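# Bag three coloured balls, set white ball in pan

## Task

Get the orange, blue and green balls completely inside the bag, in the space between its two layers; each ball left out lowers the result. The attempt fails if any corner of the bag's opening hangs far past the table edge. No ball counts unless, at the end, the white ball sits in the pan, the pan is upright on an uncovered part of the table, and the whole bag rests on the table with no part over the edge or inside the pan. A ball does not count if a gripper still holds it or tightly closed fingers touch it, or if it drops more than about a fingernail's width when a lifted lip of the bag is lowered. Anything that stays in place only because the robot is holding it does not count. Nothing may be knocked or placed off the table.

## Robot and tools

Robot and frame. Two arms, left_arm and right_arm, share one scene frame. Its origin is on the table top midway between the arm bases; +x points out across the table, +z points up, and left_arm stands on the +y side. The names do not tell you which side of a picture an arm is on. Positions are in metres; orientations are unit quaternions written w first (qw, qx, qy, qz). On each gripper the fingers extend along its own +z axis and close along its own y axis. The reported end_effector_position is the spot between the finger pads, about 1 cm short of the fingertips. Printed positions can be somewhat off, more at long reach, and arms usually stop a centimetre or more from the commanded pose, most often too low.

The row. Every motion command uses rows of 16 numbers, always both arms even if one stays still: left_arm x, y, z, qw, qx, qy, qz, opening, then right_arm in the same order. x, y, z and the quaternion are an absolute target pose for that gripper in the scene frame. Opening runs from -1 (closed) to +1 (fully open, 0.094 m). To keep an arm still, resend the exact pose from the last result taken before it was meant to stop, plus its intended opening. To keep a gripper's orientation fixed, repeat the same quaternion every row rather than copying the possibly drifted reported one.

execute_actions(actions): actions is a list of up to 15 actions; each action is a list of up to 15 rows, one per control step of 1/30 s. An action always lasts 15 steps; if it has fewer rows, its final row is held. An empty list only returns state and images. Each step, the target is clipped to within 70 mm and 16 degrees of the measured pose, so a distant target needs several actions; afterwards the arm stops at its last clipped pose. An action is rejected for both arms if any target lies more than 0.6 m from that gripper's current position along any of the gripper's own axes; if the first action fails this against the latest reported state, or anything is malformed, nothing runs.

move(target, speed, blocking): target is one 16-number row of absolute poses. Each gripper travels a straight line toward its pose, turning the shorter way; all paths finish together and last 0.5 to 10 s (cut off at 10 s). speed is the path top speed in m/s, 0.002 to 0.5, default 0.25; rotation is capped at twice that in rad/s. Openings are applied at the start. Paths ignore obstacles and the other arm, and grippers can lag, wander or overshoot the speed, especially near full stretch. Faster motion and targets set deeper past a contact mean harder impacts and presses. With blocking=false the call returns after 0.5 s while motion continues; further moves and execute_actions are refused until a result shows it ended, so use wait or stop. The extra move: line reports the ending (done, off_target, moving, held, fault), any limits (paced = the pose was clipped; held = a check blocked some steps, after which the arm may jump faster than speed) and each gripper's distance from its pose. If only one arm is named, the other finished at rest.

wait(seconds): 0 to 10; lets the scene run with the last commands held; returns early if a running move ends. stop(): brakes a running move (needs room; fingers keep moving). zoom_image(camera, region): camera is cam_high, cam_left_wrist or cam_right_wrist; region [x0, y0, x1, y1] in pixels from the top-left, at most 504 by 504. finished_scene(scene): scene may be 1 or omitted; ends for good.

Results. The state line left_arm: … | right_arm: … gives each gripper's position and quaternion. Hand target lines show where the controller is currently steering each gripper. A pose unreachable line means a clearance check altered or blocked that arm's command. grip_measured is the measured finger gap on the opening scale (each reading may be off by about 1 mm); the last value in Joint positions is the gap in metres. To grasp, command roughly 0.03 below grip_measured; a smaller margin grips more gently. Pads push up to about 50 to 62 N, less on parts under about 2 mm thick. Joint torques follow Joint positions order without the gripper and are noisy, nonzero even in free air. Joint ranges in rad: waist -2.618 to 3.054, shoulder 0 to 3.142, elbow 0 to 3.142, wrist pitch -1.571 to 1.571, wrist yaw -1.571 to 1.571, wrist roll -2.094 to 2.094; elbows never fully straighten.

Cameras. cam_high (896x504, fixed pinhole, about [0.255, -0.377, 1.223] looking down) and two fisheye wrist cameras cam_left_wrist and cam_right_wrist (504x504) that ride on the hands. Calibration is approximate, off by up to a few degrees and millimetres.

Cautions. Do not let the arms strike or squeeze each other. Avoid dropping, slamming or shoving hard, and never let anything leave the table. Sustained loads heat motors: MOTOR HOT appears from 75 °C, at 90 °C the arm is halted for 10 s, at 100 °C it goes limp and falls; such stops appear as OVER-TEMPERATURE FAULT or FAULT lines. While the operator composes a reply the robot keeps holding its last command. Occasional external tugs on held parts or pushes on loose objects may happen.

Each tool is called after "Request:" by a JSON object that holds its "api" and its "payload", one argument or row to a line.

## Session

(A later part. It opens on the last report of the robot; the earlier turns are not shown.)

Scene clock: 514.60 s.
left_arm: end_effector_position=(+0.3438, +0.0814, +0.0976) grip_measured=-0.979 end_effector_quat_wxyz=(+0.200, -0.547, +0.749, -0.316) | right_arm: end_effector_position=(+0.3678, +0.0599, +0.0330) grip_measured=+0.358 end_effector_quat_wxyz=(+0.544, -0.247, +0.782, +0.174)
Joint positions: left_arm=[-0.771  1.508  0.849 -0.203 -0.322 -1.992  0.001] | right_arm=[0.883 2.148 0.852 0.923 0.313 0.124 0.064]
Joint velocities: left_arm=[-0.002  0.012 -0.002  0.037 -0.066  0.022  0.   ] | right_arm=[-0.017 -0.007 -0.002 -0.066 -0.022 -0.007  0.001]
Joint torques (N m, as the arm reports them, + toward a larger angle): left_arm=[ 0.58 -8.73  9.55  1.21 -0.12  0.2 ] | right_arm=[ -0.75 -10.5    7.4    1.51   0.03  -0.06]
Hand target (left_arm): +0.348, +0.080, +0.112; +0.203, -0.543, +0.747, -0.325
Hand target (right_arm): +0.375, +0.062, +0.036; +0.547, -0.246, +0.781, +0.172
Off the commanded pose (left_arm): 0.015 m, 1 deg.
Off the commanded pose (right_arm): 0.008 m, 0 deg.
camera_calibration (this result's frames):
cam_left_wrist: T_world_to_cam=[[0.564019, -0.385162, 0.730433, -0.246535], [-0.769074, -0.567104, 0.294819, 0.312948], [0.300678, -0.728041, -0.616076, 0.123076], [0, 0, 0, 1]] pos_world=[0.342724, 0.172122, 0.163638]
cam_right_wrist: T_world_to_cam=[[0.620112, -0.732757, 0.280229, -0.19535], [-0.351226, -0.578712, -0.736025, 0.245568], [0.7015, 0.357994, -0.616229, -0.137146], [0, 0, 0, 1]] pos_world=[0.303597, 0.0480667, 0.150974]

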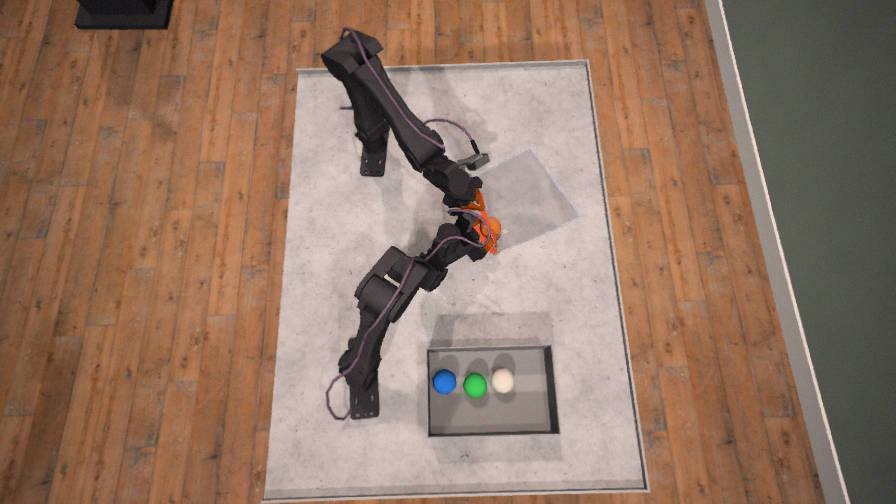

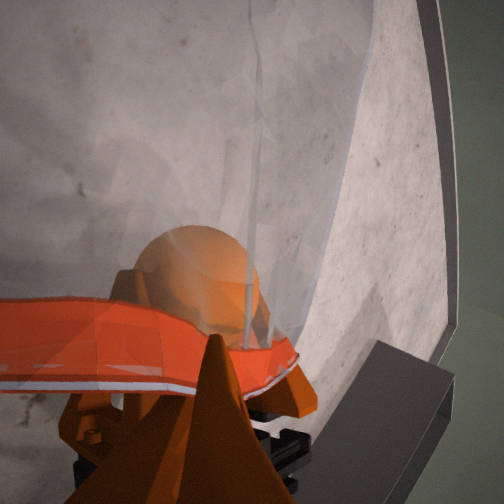

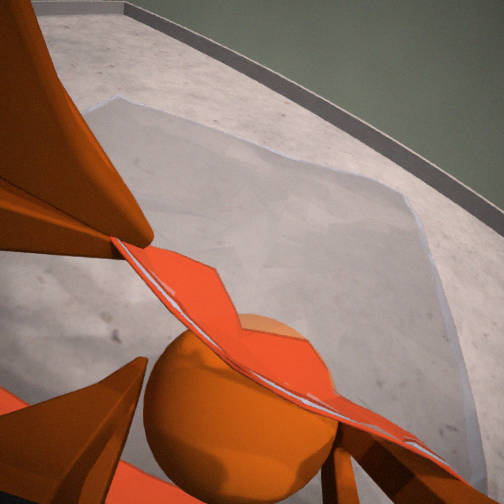

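Request:
{"api": "move", "payload": {
  "target": [0.348,0.080,0.112,0.2028,-0.543,0.7475,-0.3245,-1, 0.340,0.038,0.036,0.547,-0.2463,0.7813,0.1725,0.36],
  "speed": 0.05
}}

Request:
{"api": "execute_actions", "payload": {
  "actions": [
    [[0.348,0.080,0.112,0.2028,-0.543,0.7475,-0.3245,-1, 0.340,0.038,0.036,0.547,-0.2463,0.7813,0.1725,-0.4]]
  ]
}}

Scene clock: 521.97 s.
left_arm: end_effector_position=(+0.3438, +0.0812, +0.0976) grip_measured=-0.979 end_effector_quat_wxyz=(+0.199, -0.547, +0.749, -0.316) | right_arm: end_effector_position=(+0.3434, +0.0373, +0.0262) grip_measured=+0.358 end_effector_quat_wxyz=(+0.538, -0.254, +0.786, +0.165)
Joint positions: left_arm=[-0.771  1.508  0.849 -0.203 -0.321 -1.992  0.001] | right_arm=[0.906 2.093 0.718 0.977 0.338 0.124 0.064]
Joint velocities: left_arm=[-0.012  0.017 -0.002  0.007 -0.051  0.022 -0.001] | right_arm=[-0.012  0.012 -0.007 -0.037 -0.051 -0.007 -0.001]
Joint torques (N m, as the arm reports them, + toward a larger angle): left_arm=[ 0.6  -8.71  9.49  1.23 -0.13  0.2 ] | right_arm=[  0.69 -12.05   3.6    1.82   0.21   0.11]
Hand target (left_arm): +0.348, +0.080, +0.112; +0.203, -0.543, +0.747, -0.325
Hand target (right_arm): +0.340, +0.038, +0.036; +0.547, -0.246, +0.781, +0.173
Off the commanded pose (left_arm): 0.015 m, 1 deg.
Off the commanded pose (right_arm): 0.010 m, 2 deg.
move: off_target (left_arm)
camera_calibration (this result's frames):
cam_left_wrist: T_world_to_cam=[[0.564146, -0.385163, 0.730335, -0.246541], [-0.769227, -0.56661, 0.295371, 0.312796], [0.300049, -0.728425, -0.615928, 0.123235], [0, 0, 0, 1]] pos_world=[0.34272, 0.172042, 0.163571]
cam_right_wrist: T_world_to_cam=[[0.62205, -0.725247, 0.295079, -0.196162], [-0.35634, -0.597803, -0.71809, 0.220916], [0.697192, 0.341539, -0.630297, -0.113665], [0, 0, 0, 1]] pos_world=[0.27999, 0.0286192, 0.144878]

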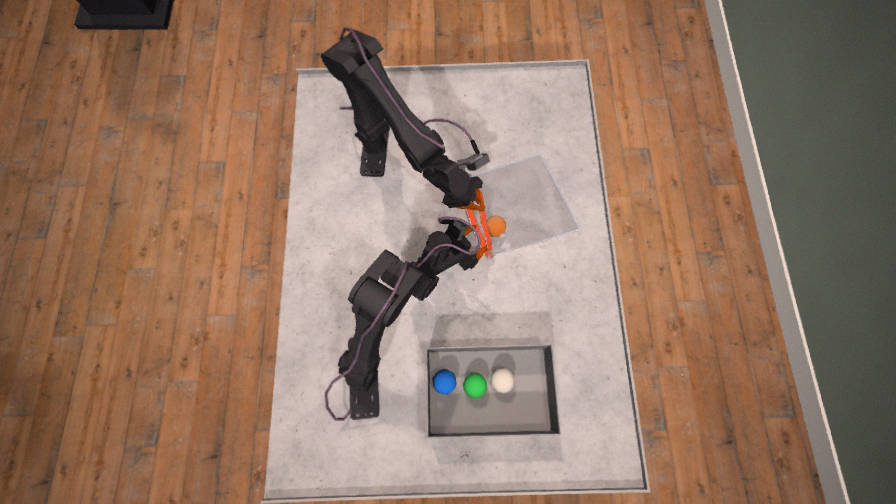

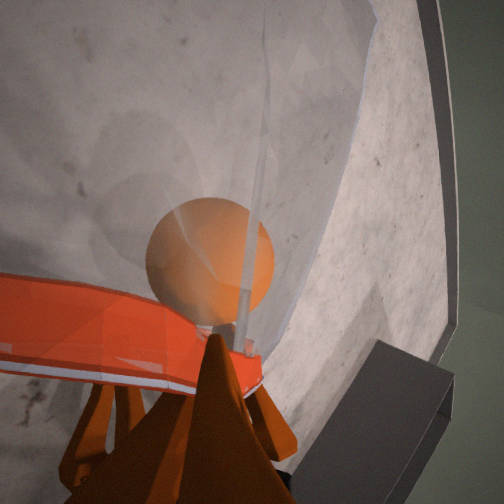

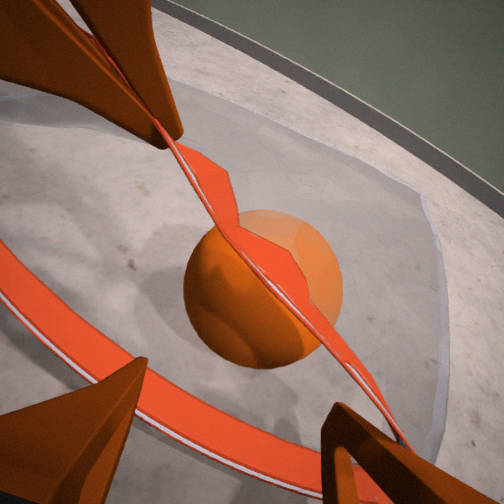

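Scene clock: 522.47 s.
left_arm: end_effector_position=(+0.3438, +0.0812, +0.0976) grip_measured=-0.979 end_effector_quat_wxyz=(+0.199, -0.547, +0.749, -0.316) | right_arm: end_effector_position=(+0.3437, +0.0370, +0.0264) grip_measured=-0.398 end_effector_quat_wxyz=(+0.539, -0.253, +0.786, +0.164)
Joint positions: left_arm=[-0.771  1.508  0.849 -0.203 -0.321 -1.992  0.001] | right_arm=[0.906 2.093 0.718 0.978 0.341 0.124 0.028]
Joint velocities: left_arm=[-0.017  0.012 -0.002  0.051 -0.022 -0.022  0.   ] | right_arm=[ 0.012 -0.002 -0.007  0.037 -0.007 -0.022  0.   ]
Joint torques (N m, as the arm reports them, + toward a larger angle): left_arm=[ 0.59 -8.7   9.52  1.22 -0.12  0.19] | right_arm=[  0.96 -11.84   3.43   1.84   0.19   0.09]
Hand target (left_arm): +0.348, +0.080, +0.112; +0.203, -0.543, +0.747, -0.325
Hand target (right_arm): +0.340, +0.038, +0.036; +0.547, -0.246, +0.781, +0.173
Off the commanded pose (left_arm): 0.015 m, 1 deg.
Off the commanded pose (right_arm): 0.010 m, 2 deg.
camera_calibration (this result's frames):
cam_left_wrist: T_world_to_cam=[[0.564146, -0.385163, 0.730335, -0.246541], [-0.769227, -0.56661, 0.295371, 0.312796], [0.300049, -0.728425, -0.615928, 0.123235], [0, 0, 0, 1]] pos_world=[0.34272, 0.172042, 0.163571]
cam_right_wrist: T_world_to_cam=[[0.619883, -0.72679, 0.295842, -0.195881], [-0.356887, -0.59689, -0.718578, 0.221177], [0.69884, 0.339852, -0.629384, -0.114171], [0, 0, 0, 1]] pos_world=[0.280145, 0.0284548, 0.145025]

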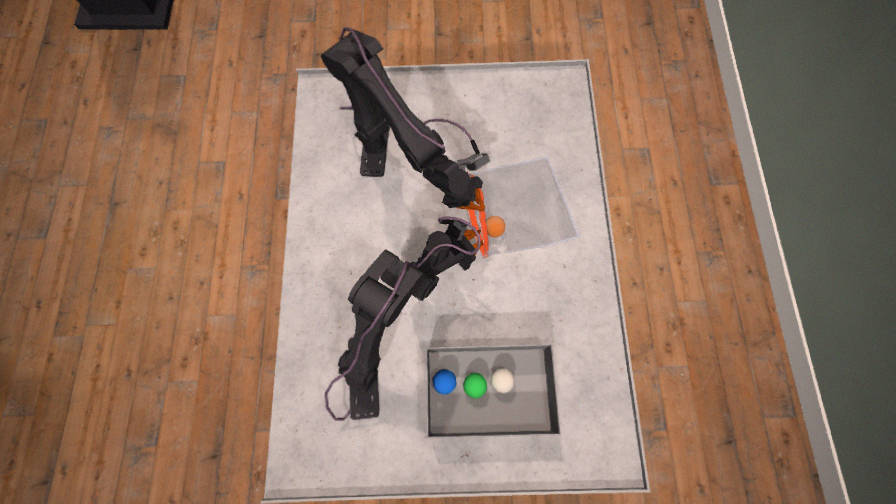

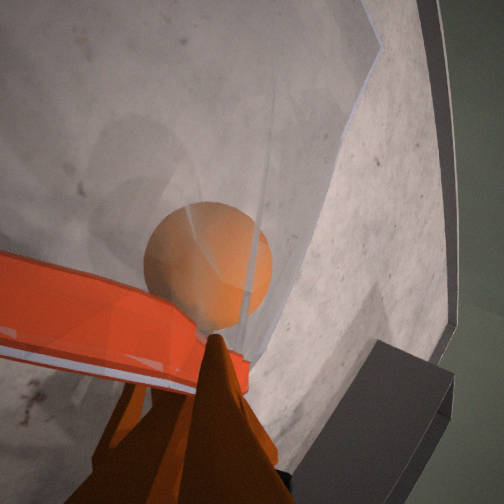

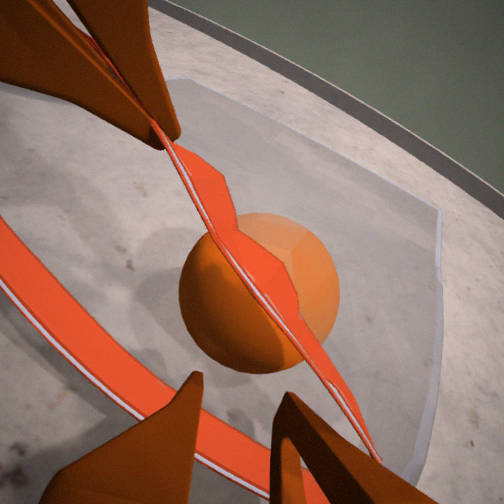

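Request:
{"api": "move", "payload": {
  "target": [0.348,0.080,0.112,0.2028,-0.543,0.7475,-0.3245,-1, 0.385,0.058,0.036,0.547,-0.2463,0.7813,0.1725,-0.4],
  "speed": 0.05
}}

Scene clock: 539.33 s.
left_arm: end_effector_position=(+0.3438, +0.0812, +0.0976) grip_measured=-0.979 end_effector_quat_wxyz=(+0.199, -0.547, +0.749, -0.316) | right_arm: end_effector_position=(+0.3784, +0.0561, +0.0355) grip_measured=-0.398 end_effector_quat_wxyz=(+0.547, -0.244, +0.781, +0.176)
Joint positions: left_arm=[-0.771  1.508  0.849 -0.203 -0.321 -1.992  0.001] | right_arm=[0.854 2.152 0.864 0.926 0.289 0.115 0.028]
Joint velocities: left_arm=[-0.012 -0.012  0.002 -0.051 -0.051  0.007 -0.   ] | right_arm=[ 0.007  0.007 -0.007 -0.007 -0.007  0.022  0.001]
Joint torques (N m, as the arm reports them, + toward a larger angle): left_arm=[ 0.61 -8.7   9.55  1.22 -0.12  0.2 ] | right_arm=[ -0.54 -10.27   7.66   1.58  -0.01  -0.07]
Hand target (left_arm): +0.348, +0.080, +0.112; +0.203, -0.543, +0.747, -0.325
Hand target (right_arm): +0.385, +0.058, +0.036; +0.547, -0.246, +0.781, +0.173
Off the commanded pose (left_arm): 0.015 m, 1 deg.
Off the commanded pose (right_arm): 0.007 m, 0 deg.
move: off_target (left_arm)
camera_calibration (this result's frames):
cam_left_wrist: T_world_to_cam=[[0.564146, -0.385163, 0.730335, -0.246541], [-0.769227, -0.56661, 0.295371, 0.312796], [0.300049, -0.728425, -0.615928, 0.123235], [0, 0, 0, 1]] pos_world=[0.34272, 0.172042, 0.163571]
cam_right_wrist: T_world_to_cam=[[0.61622, -0.737072, 0.277485, -0.203629], [-0.349878, -0.571853, -0.742004, 0.248326], [0.705591, 0.360152, -0.610272, -0.143564], [0, 0, 0, 1]] pos_world=[0.313661, 0.0436215, 0.15315]

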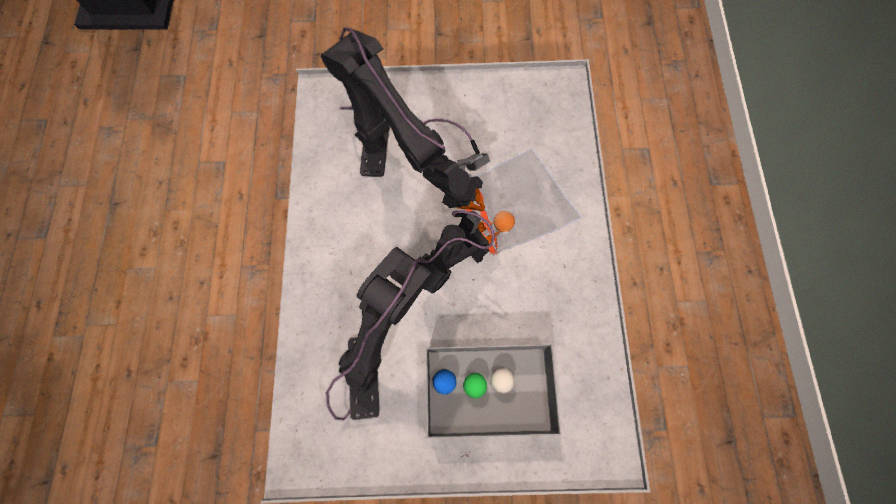

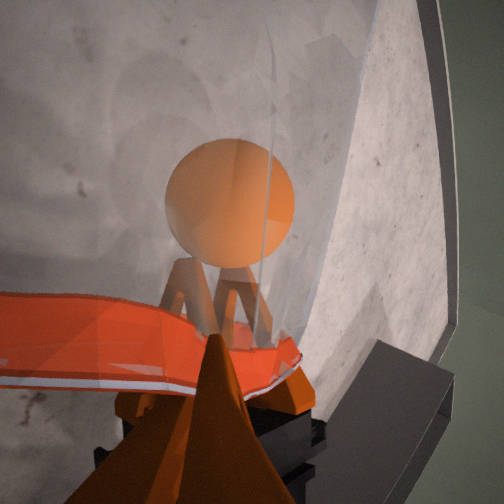

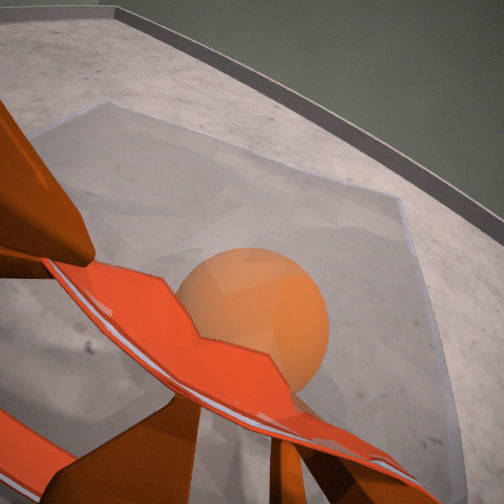

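Request:
{"api": "move", "payload": {
  "target": [0.348,0.080,0.112,0.2028,-0.543,0.7475,-0.3245,-1, 0.29,-0.01,0.055,0.547,-0.2463,0.7813,0.1725,-0.4],
  "speed": 0.15
}}

Request:
{"api": "move", "payload": {
  "target": [0.365,0.085,0.20,0.2028,-0.543,0.7475,-0.3245,-1, 0.30,-0.25,0.14,0.1305,0,0.9914,0,0.8],
  "speed": 0.25
}}

Scene clock: 544.33 s.
left_arm: end_effector_position=(+0.3438, +0.0812, +0.0976) grip_measured=-0.979 end_effector_quat_wxyz=(+0.199, -0.547, +0.749, -0.316) | right_arm: end_effector_position=(+0.2933, -0.0101, +0.0475) grip_measured=-0.398 end_effector_quat_wxyz=(+0.540, -0.254, +0.785, +0.165)
Joint positions: left_arm=[-0.771  1.508  0.849 -0.203 -0.321 -1.992  0.001] | right_arm=[0.963 1.852 0.44  1.008 0.391 0.144 0.028]
Joint velocities: left_arm=[ 0.007 -0.012 -0.002 -0.037 -0.022 -0.007  0.   ] | right_arm=[-0.002  0.007 -0.017  0.007  0.037 -0.066 -0.001]
Joint torques (N m, as the arm reports them, + toward a larger angle): left_arm=[ 0.65 -8.69  9.54  1.23 -0.13  0.2 ] | right_arm=[ 0.81 -9.21  3.49  1.78  0.14  0.12]
Hand target (left_arm): +0.348, +0.080, +0.112; +0.203, -0.543, +0.747, -0.325
Hand target (right_arm): +0.291, -0.010, +0.055; +0.547, -0.246, +0.781, +0.173
Off the commanded pose (left_arm): 0.015 m, 1 deg.
Off the commanded pose (right_arm): 0.008 m, 2 deg.
move: off_target (left_arm)
camera_calibration (this result's frames):
cam_left_wrist: T_world_to_cam=[[0.564146, -0.385163, 0.730335, -0.246541], [-0.769227, -0.56661, 0.295371, 0.312796], [0.300049, -0.728425, -0.615928, 0.123235], [0, 0, 0, 1]] pos_world=[0.34272, 0.172042, 0.163571]
cam_right_wrist: T_world_to_cam=[[0.621868, -0.724654, 0.296911, -0.205743], [-0.353224, -0.597931, -0.719521, 0.189191], [0.698936, 0.342571, -0.6278, -0.0497038], [0, 0, 0, 1]] pos_world=[0.229512, -0.0189421, 0.16601]

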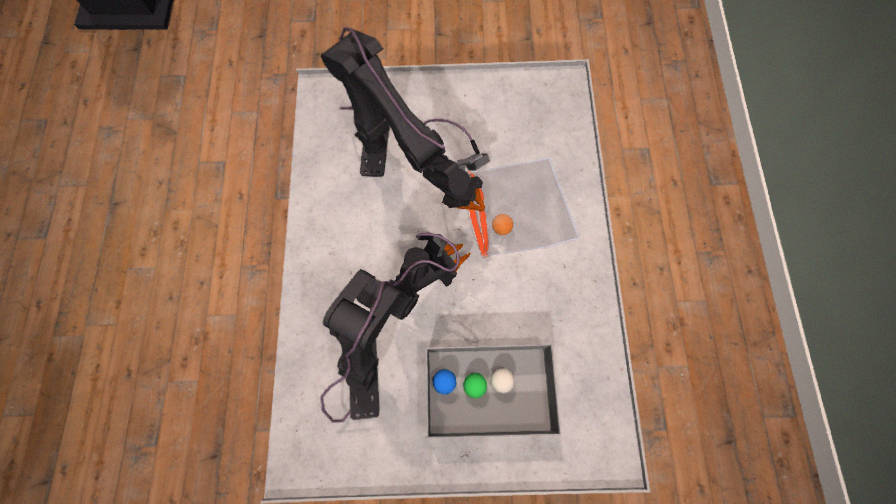

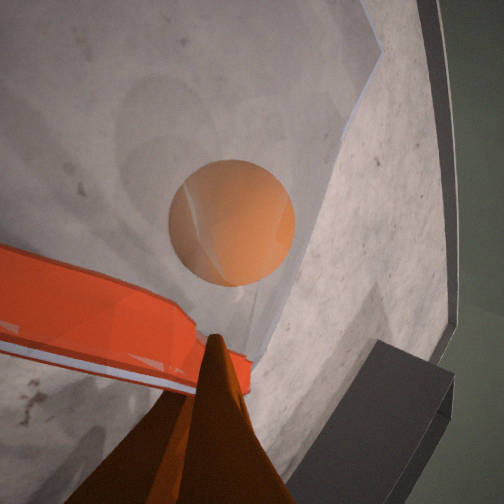

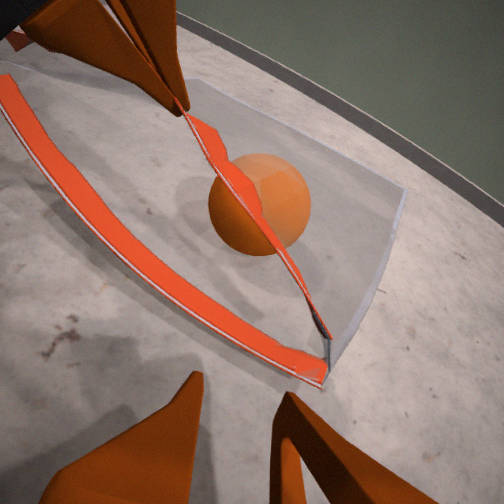

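Scene clock: 547.23 s.
left_arm: end_effector_position=(+0.3632, +0.0830, +0.1839) grip_measured=-0.979 end_effector_quat_wxyz=(+0.199, -0.547, +0.750, -0.315) | right_arm: end_effector_position=(+0.2979, -0.2509, +0.1343) grip_measured=+0.798 end_effector_quat_wxyz=(+0.130, -0.004, +0.991, -0.008)
Joint positions: left_arm=[-0.716  1.472  1.169 -0.549 -0.284 -1.948  0.001] | right_arm=[ 0.256  1.377  1.124 -1.075  0.096  0.304  0.084]
Joint velocities: left_arm=[-0.002 -0.007 -0.002  0.037  0.022 -0.037 -0.   ] | right_arm=[ 0.007  0.002  0.002  0.022 -0.022  0.007  0.   ]
Joint torques (N m, as the arm reports them, + toward a larger angle): left_arm=[ 0.7  -8.87 10.17  1.24 -0.11  0.19] | right_arm=[-0.54 -4.4  10.01  0.46  0.   -0.12]
Hand target (left_arm): +0.365, +0.085, +0.200; +0.203, -0.543, +0.747, -0.325
Hand target (right_arm): +0.301, -0.251, +0.140; +0.131, -0.005, +0.991, -0.005
Off the commanded pose (left_arm): 0.016 m, 1 deg.
Off the commanded pose (right_arm): 0.006 m, 1 deg.
move: off_target (left_arm)
camera_calibration (this result's frames):
cam_left_wrist: T_world_to_cam=[[0.565329, -0.386691, 0.728611, -0.319873], [-0.769237, -0.566036, 0.296442, 0.303019], [0.297788, -0.728061, -0.617454, 0.172895], [0, 0, 0, 1]] pos_world=[0.36244, 0.173706, 0.24999]
cam_right_wrist: T_world_to_cam=[[0.286557, -0.951698, 0.110252, -0.34087], [-0.956631, -0.277939, 0.087214, 0.260996], [-0.052358, -0.130463, -0.99007, 0.237765], [0, 0, 0, 1]] pos_world=[0.359804, -0.220845, 0.250224]

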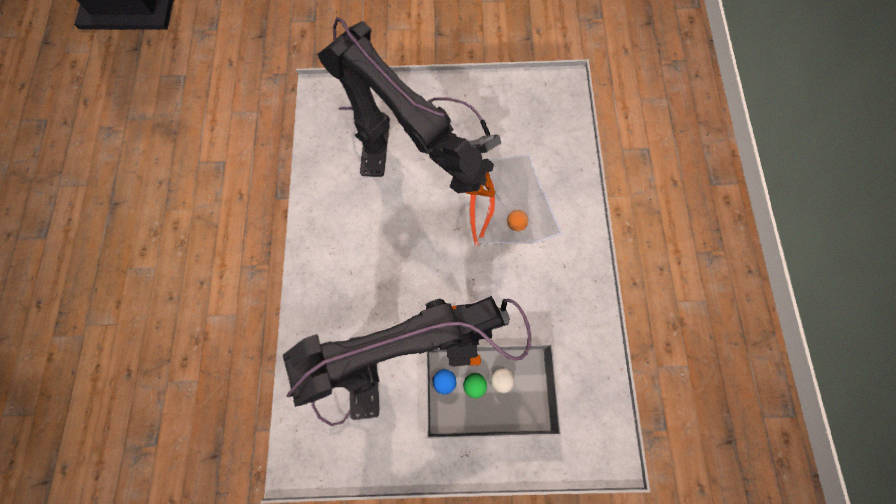

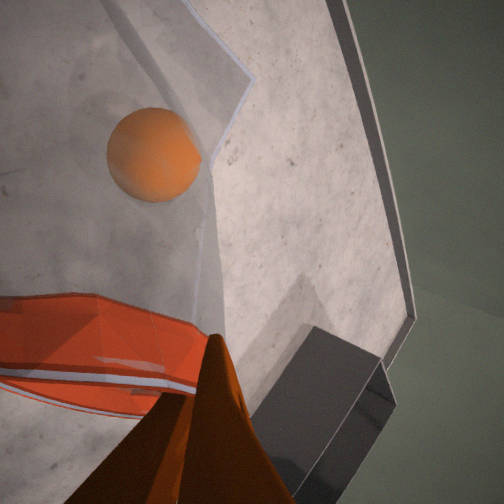

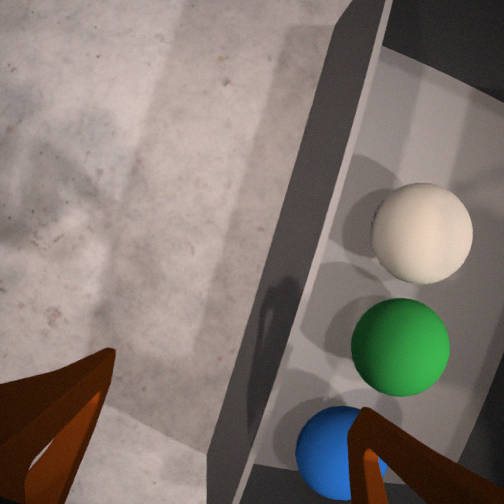

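Request:
{"api": "move", "payload": {
  "target": [0.345,0.082,0.14,0.2028,-0.543,0.7475,-0.3245,-1, 0.305,-0.353,0.12,0.1305,0,0.9914,0,0.8],
  "speed": 0.2
}}

Request:
{"api": "move", "payload": {
  "target": [0.345,0.082,0.14,0.2028,-0.543,0.7475,-0.3245,-1, 0.314,-0.353,0.07,0.1305,0,0.9914,0,0.8],
  "speed": 0.12
}}

Scene clock: 556.20 s.
left_arm: end_effector_position=(+0.3455, +0.0803, +0.1352) grip_measured=-0.979 end_effector_quat_wxyz=(+0.195, -0.542, +0.754, -0.316) | right_arm: end_effector_position=(+0.3030, -0.3528, +0.1198) grip_measured=+0.798 end_effector_quat_wxyz=(+0.119, +0.002, +0.993, -0.004)
Joint positions: left_arm=[-0.76   1.461  0.967 -0.367 -0.3   -1.972  0.001] | right_arm=[-0.183  1.371  1.067 -1.028 -0.019 -0.108  0.084]
Joint velocities: left_arm=[-0.037 -0.007  0.007  0.051  0.037  0.007  0.   ] | right_arm=[-0.002 -0.017  0.007  0.037 -0.081  0.007  0.   ]
Joint torques (N m, as the arm reports them, + toward a larger angle): left_arm=[-0.51 -8.59  5.95  1.67 -0.31 -0.03] | right_arm=[-0.57 -5.32  6.52  0.76 -0.09 -0.15]
Hand target (left_arm): +0.345, +0.082, +0.140; +0.202, -0.543, +0.748, -0.324
Hand target (right_arm): +0.305, -0.353, +0.120; +0.127, +0.000, +0.992, -0.001
Off the commanded pose (left_arm): 0.005 m, 2 deg.
Off the commanded pose (right_arm): 0.002 m, 1 deg.
move: done
camera_calibration (this result's frames):
cam_left_wrist: T_world_to_cam=[[0.56177, -0.395409, 0.726682, -0.273169], [-0.777082, -0.553559, 0.299525, 0.303624], [0.283827, -0.732956, -0.618238, 0.151485], [0, 0, 0, 1]] pos_world=[0.346403, 0.171092, 0.201218]
cam_right_wrist: T_world_to_cam=[[0.276625, -0.956249, 0.0952236, -0.434494], [-0.957993, -0.266604, 0.105697, 0.241042], [-0.0756853, -0.120462, -0.989829, 0.221008], [0, 0, 0, 1]] pos_world=[0.367835, -0.324598, 0.234657]

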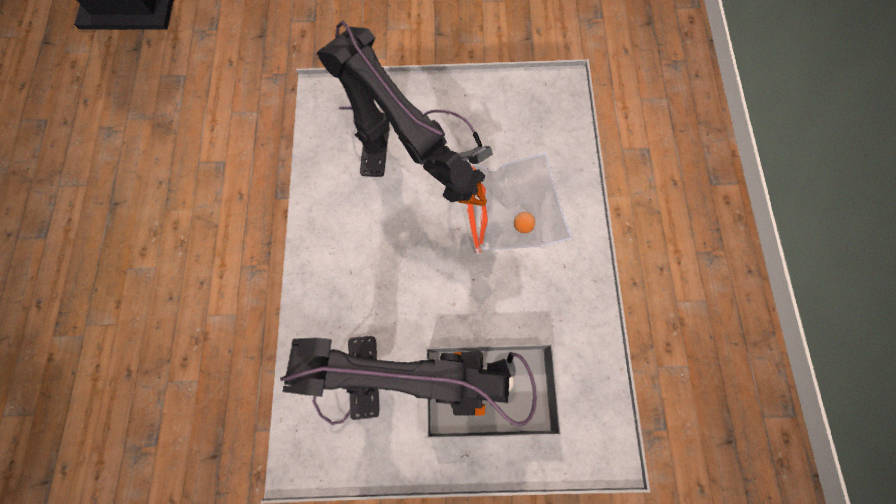

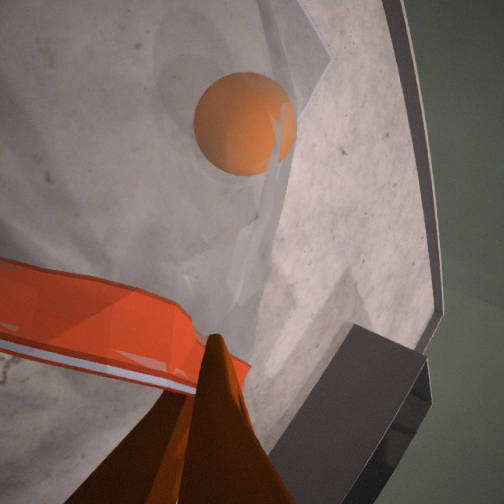

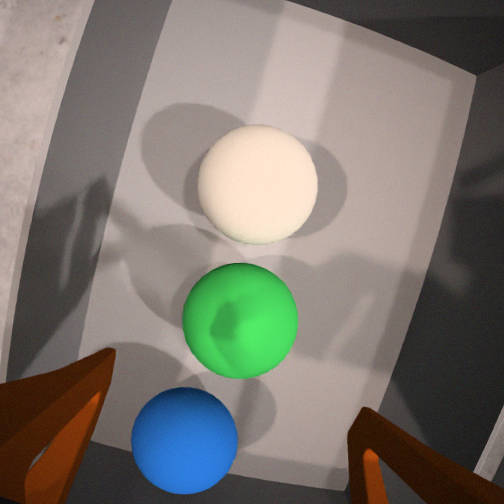

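Scene clock: 557.27 s.
left_arm: end_effector_position=(+0.3458, +0.0801, +0.1355) grip_measured=-0.979 end_effector_quat_wxyz=(+0.195, -0.542, +0.754, -0.317) | right_arm: end_effector_position=(+0.3120, -0.3534, +0.0721) grip_measured=+0.798 end_effector_quat_wxyz=(+0.126, +0.002, +0.992, -0.003)
Joint positions: left_arm=[-0.76   1.461  0.967 -0.365 -0.3   -1.972  0.001] | right_arm=[-0.183  1.426  0.916 -0.809 -0.021 -0.108  0.084]
Joint velocities: left_arm=[-0.017  0.012  0.007 -0.022 -0.022 -0.037 -0.001] | right_arm=[-0.002 -0.007 -0.007 -0.022 -0.022 -0.037  0.   ]
Joint torques (N m, as the arm reports them, + toward a larger angle): left_arm=[-0.45 -8.59  5.93  1.67 -0.31 -0.04] | right_arm=[-0.16 -4.97  6.34  0.78 -0.11 -0.05]
Hand target (left_arm): +0.345, +0.082, +0.140; +0.202, -0.543, +0.748, -0.324
Hand target (right_arm): +0.314, -0.353, +0.070; +0.130, +0.000, +0.991, +0.000
Off the commanded pose (left_arm): 0.005 m, 1 deg.
Off the commanded pose (right_arm): 0.003 m, 1 deg.
move: done
camera_calibration (this result's frames):
cam_left_wrist: T_world_to_cam=[[0.560785, -0.394378, 0.728002, -0.273553], [-0.77739, -0.553386, 0.299046, 0.303785], [0.284929, -0.733642, -0.616916, 0.150946], [0, 0, 0, 1]] pos_world=[0.346555, 0.170967, 0.201423]
cam_right_wrist: T_world_to_cam=[[0.275848, -0.95616, 0.0983155, -0.432987], [-0.959185, -0.267203, 0.0925587, 0.255644], [-0.0622307, -0.119835, -0.990842, 0.170454], [0, 0, 0, 1]] pos_world=[0.375256, -0.325269, 0.1878]

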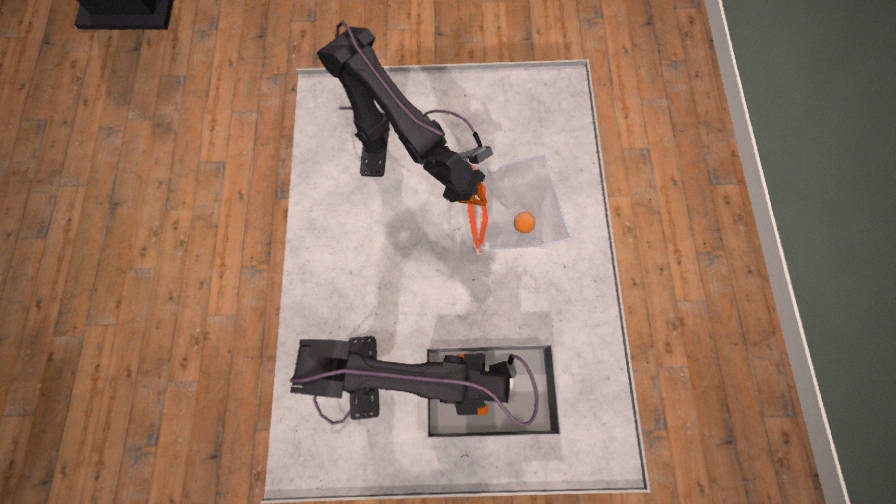

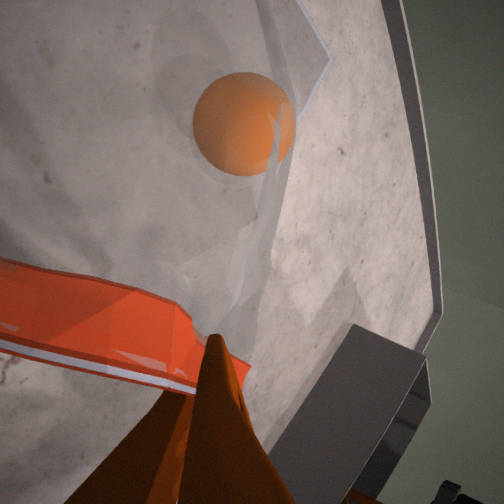

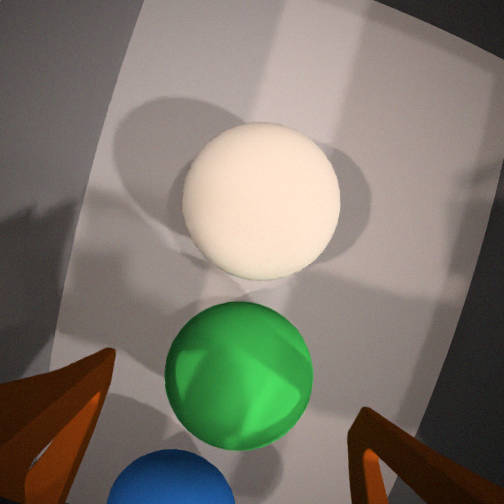

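Request:
{"api": "execute_actions", "payload": {
  "actions": []
}}

Scene clock: 575.93 s.
left_arm: end_effector_position=(+0.3458, +0.0801, +0.1355) grip_measured=-0.979 end_effector_quat_wxyz=(+0.195, -0.542, +0.754, -0.317) | right_arm: end_effector_position=(+0.3124, -0.3535, +0.0722) grip_measured=+0.798 end_effector_quat_wxyz=(+0.127, +0.002, +0.992, -0.004)
Joint positions: left_arm=[-0.76   1.461  0.967 -0.365 -0.3   -1.972  0.001] | right_arm=[-0.183  1.426  0.916 -0.808 -0.021 -0.108  0.084]
Joint velocities: left_arm=[-0.002  0.012  0.002  0.051  0.037  0.007 -0.001] | right_arm=[-0.007 -0.012  0.002 -0.066  0.007 -0.037  0.   ]
Joint torques (N m, as the arm reports them, + toward a larger angle): left_arm=[-0.49 -8.62  5.91  1.68 -0.31 -0.02] | right_arm=[-0.14 -4.85  6.39  0.77 -0.13 -0.07]
Hand target (left_arm): +0.345, +0.082, +0.140; +0.202, -0.543, +0.748, -0.324
Hand target (right_arm): +0.314, -0.353, +0.070; +0.130, +0.000, +0.991, +0.000
Off the commanded pose (left_arm): 0.005 m, 1 deg.
Off the commanded pose (right_arm): 0.003 m, 1 deg.
camera_calibration (this result's frames):
cam_left_wrist: T_world_to_cam=[[0.560785, -0.394378, 0.728002, -0.273553], [-0.77739, -0.553386, 0.299046, 0.303785], [0.284929, -0.733642, -0.616916, 0.150946], [0, 0, 0, 1]] pos_world=[0.346555, 0.170967, 0.201423]
cam_right_wrist: T_world_to_cam=[[0.275698, -0.956143, 0.0989012, -0.433127], [-0.959324, -0.267187, 0.0911515, 0.256125], [-0.0607287, -0.120009, -0.990914, 0.17004], [0, 0, 0, 1]] pos_world=[0.375446, -0.325291, 0.187985]

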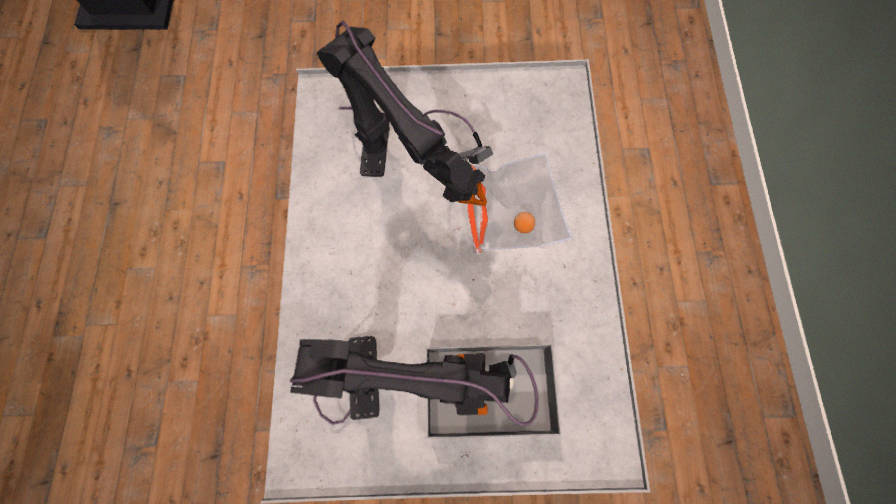

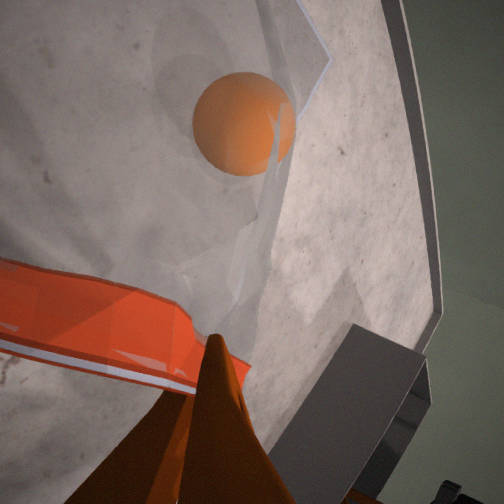

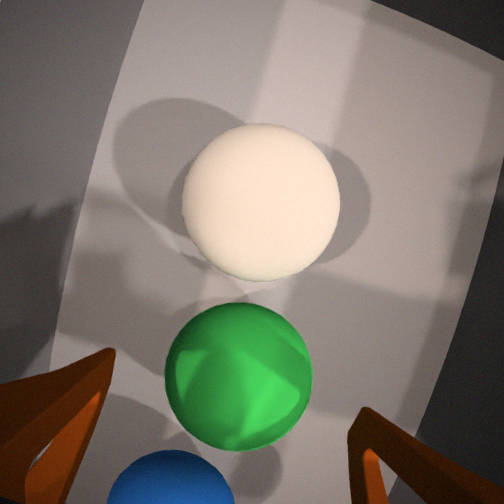

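Request:
{"api": "move", "payload": {
  "target": [0.345,0.082,0.14,0.2028,-0.543,0.7475,-0.3245,-1,0.317,-0.353,0.036,0.1305,0,0.9914,0,0.7],
  "speed": 0.06
}}

Request:
{"api": "move", "payload": {
  "target": [0.345,0.082,0.14,0.2028,-0.543,0.7475,-0.3245,-1,0.317,-0.353,0.036,0.1305,0,0.9914,0,0.25],
  "speed": 0.06
}}

Scene clock: 580.30 s.
left_arm: end_effector_position=(+0.3458, +0.0801, +0.1355) grip_measured=-0.979 end_effector_quat_wxyz=(+0.195, -0.542, +0.754, -0.317) | right_arm: end_effector_position=(+0.3165, -0.3539, +0.0393) grip_measured=+0.702 end_effector_quat_wxyz=(+0.128, +0.002, +0.992, -0.004)
Joint positions: left_arm=[-0.76   1.461  0.967 -0.365 -0.3   -1.972  0.001] | right_arm=[-0.183  1.487  0.829 -0.657 -0.021 -0.108  0.08 ]
Joint velocities: left_arm=[ 0.007 -0.007 -0.002  0.022  0.007  0.022  0.   ] | right_arm=[ 0.012 -0.017 -0.007  0.066 -0.066 -0.022  0.001]
Joint torques (N m, as the arm reports them, + toward a larger angle): left_arm=[-0.46 -8.57  5.95  1.66 -0.31 -0.02] | right_arm=[-0.15 -5.26  5.99  0.75 -0.14 -0.08]
Hand target (left_arm): +0.345, +0.082, +0.140; +0.202, -0.543, +0.748, -0.324
Hand target (right_arm): +0.317, -0.353, +0.036; +0.130, +0.000, +0.991, -0.000
Off the commanded pose (left_arm): 0.005 m, 1 deg.
Off the commanded pose (right_arm): 0.003 m, 1 deg.
move: done
camera_calibration (this result's frames):
cam_left_wrist: T_world_to_cam=[[0.560785, -0.394378, 0.728002, -0.273553], [-0.77739, -0.553386, 0.299046, 0.303785], [0.284929, -0.733642, -0.616916, 0.150946], [0, 0, 0, 1]] pos_world=[0.346555, 0.170967, 0.201423]
cam_right_wrist: T_world_to_cam=[[0.275359, -0.956104, 0.100218, -0.431392], [-0.959629, -0.267152, 0.0879845, 0.26318], [-0.0573489, -0.120399, -0.991068, 0.136417], [0, 0, 0, 1]] pos_world=[0.379166, -0.325722, 0.155275]

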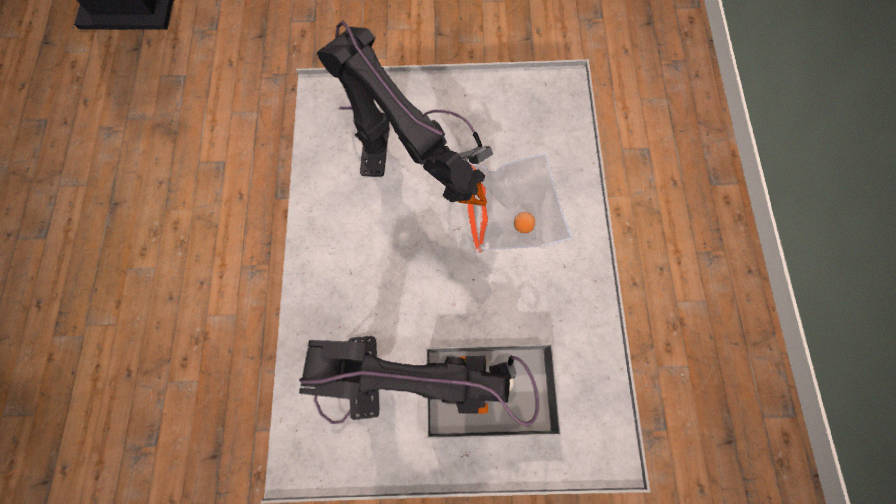

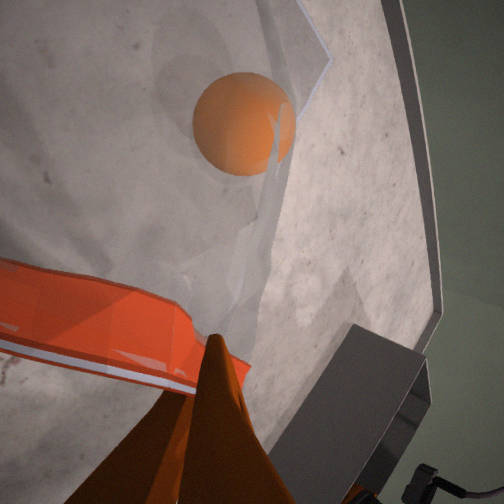

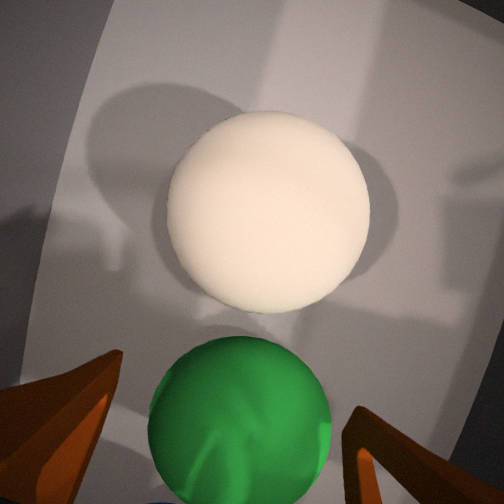

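Scene clock: 581.00 s.
left_arm: end_effector_position=(+0.3458, +0.0801, +0.1355) grip_measured=-0.979 end_effector_quat_wxyz=(+0.195, -0.542, +0.754, -0.317) | right_arm: end_effector_position=(+0.3166, -0.3539, +0.0393) grip_measured=+0.252 end_effector_quat_wxyz=(+0.129, +0.002, +0.992, -0.004)
Joint positions: left_arm=[-0.76   1.461  0.967 -0.365 -0.3   -1.972  0.001] | right_arm=[-0.183  1.487  0.829 -0.657 -0.021 -0.108  0.059]
Joint velocities: left_arm=[-0.012 -0.017 -0.002 -0.007 -0.007  0.037 -0.   ] | right_arm=[-0.002  0.007 -0.012  0.066  0.022 -0.066 -0.001]
Joint torques (N m, as the arm reports them, + toward a larger angle): left_arm=[-0.51 -8.57  5.96  1.67 -0.3  -0.02] | right_arm=[-0.02 -5.39  5.89  0.76 -0.11 -0.04]
Hand target (left_arm): +0.345, +0.082, +0.140; +0.202, -0.543, +0.748, -0.324
Hand target (right_arm): +0.317, -0.353, +0.036; +0.130, +0.000, +0.991, -0.000
Off the commanded pose (left_arm): 0.005 m, 1 deg.
Off the commanded pose (right_arm): 0.003 m, 1 deg.
move: done
camera_calibration (this result's frames):
cam_left_wrist: T_world_to_cam=[[0.560785, -0.394378, 0.728002, -0.273553], [-0.77739, -0.553386, 0.299046, 0.303785], [0.284929, -0.733642, -0.616916, 0.150946], [0, 0, 0, 1]] pos_world=[0.346555, 0.170967, 0.201423]
cam_right_wrist: T_world_to_cam=[[0.275321, -0.956099, 0.100364, -0.431422], [-0.959663, -0.267148, 0.0876326, 0.263288], [-0.0569733, -0.120443, -0.991084, 0.136311], [0, 0, 0, 1]] pos_world=[0.379213, -0.325727, 0.155322]

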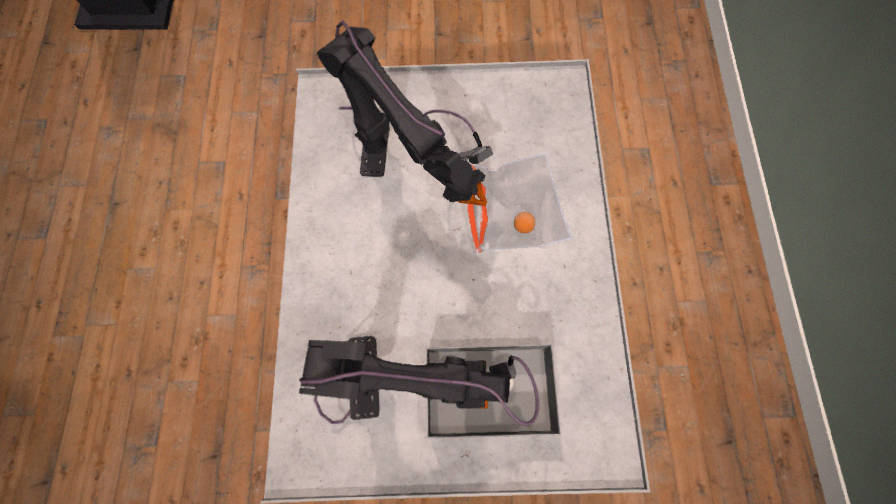

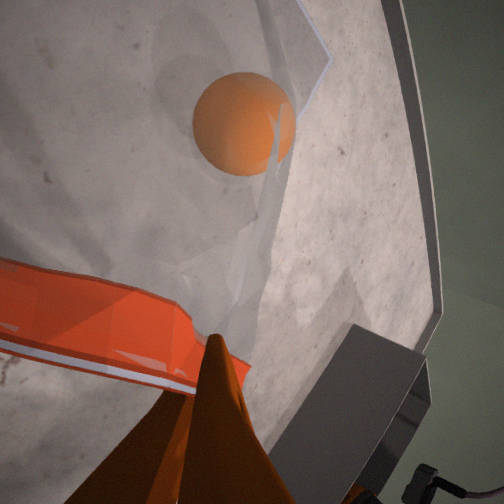

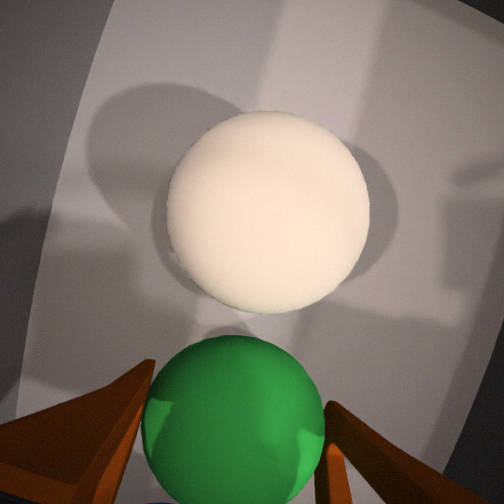

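Request:
{"api": "move", "payload": {
  "target": [0.345,0.082,0.14,0.2028,-0.543,0.7475,-0.3245,-1,0.317,-0.353,0.033,0.1305,0,0.9914,0,0.1],
  "speed": 0.03
}}

Scene clock: 584.17 s.
left_arm: end_effector_position=(+0.3458, +0.0801, +0.1355) grip_measured=-0.979 end_effector_quat_wxyz=(+0.195, -0.542, +0.754, -0.317) | right_arm: end_effector_position=(+0.3192, -0.3542, +0.0400) grip_measured=+0.107 end_effector_quat_wxyz=(+0.134, +0.002, +0.991, -0.004)
Joint positions: left_arm=[-0.76   1.461  0.967 -0.365 -0.3   -1.972  0.001] | right_arm=[-0.183  1.487  0.829 -0.645 -0.021 -0.108  0.052]
Joint velocities: left_arm=[-0.002 -0.022 -0.022  0.007 -0.051  0.037  0.   ] | right_arm=[ 0.012 -0.007 -0.007  0.154 -0.051 -0.007 -0.   ]
Joint torques (N m, as the arm reports them, + toward a larger angle): left_arm=[-0.53 -8.6   5.92  1.66 -0.3  -0.03] | right_arm=[-0.03 -4.79  5.2   0.81 -0.12 -0.07]
Hand target (left_arm): +0.345, +0.082, +0.140; +0.202, -0.543, +0.748, -0.324
Hand target (right_arm): +0.317, -0.353, +0.033; +0.130, +0.000, +0.991, -0.000
Off the commanded pose (left_arm): 0.005 m, 1 deg.
Off the commanded pose (right_arm): 0.007 m, 1 deg.
move: done
camera_calibration (this result's frames):
cam_left_wrist: T_world_to_cam=[[0.560785, -0.394378, 0.728002, -0.273553], [-0.77739, -0.553386, 0.299046, 0.303785], [0.284929, -0.733642, -0.616916, 0.150946], [0, 0, 0, 1]] pos_world=[0.346555, 0.170967, 0.201423]
cam_right_wrist: T_world_to_cam=[[0.274194, -0.955969, 0.104599, -0.432275], [-0.96057, -0.267043, 0.0774207, 0.266412], [-0.0460794, -0.121703, -0.991496, 0.133223], [0, 0, 0, 1]] pos_world=[0.380573, -0.325884, 0.15668]

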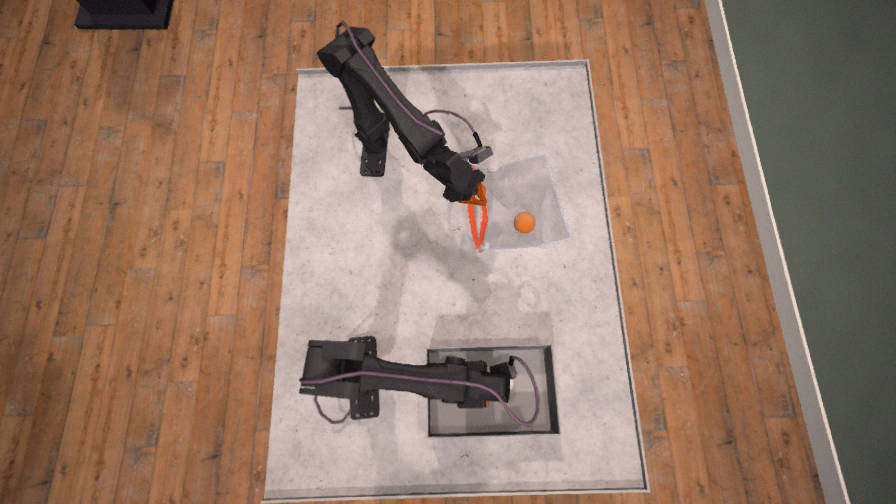

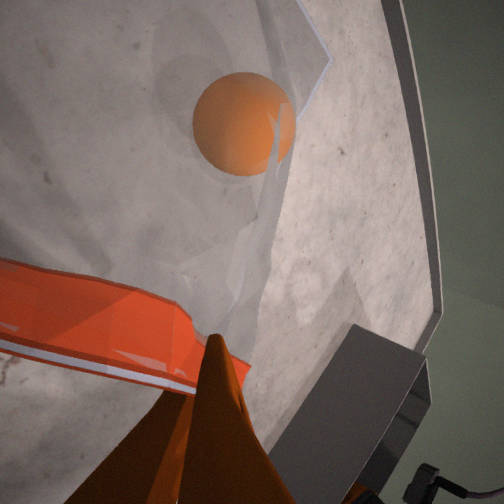

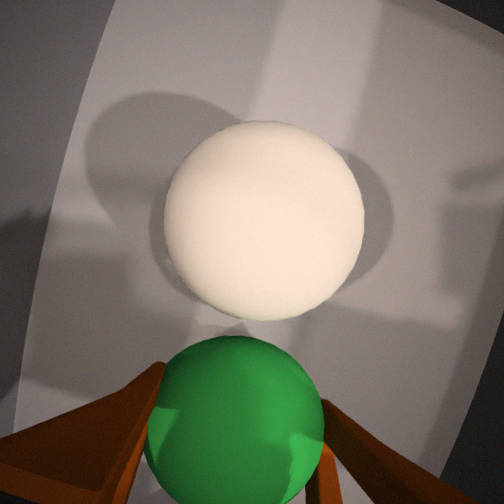

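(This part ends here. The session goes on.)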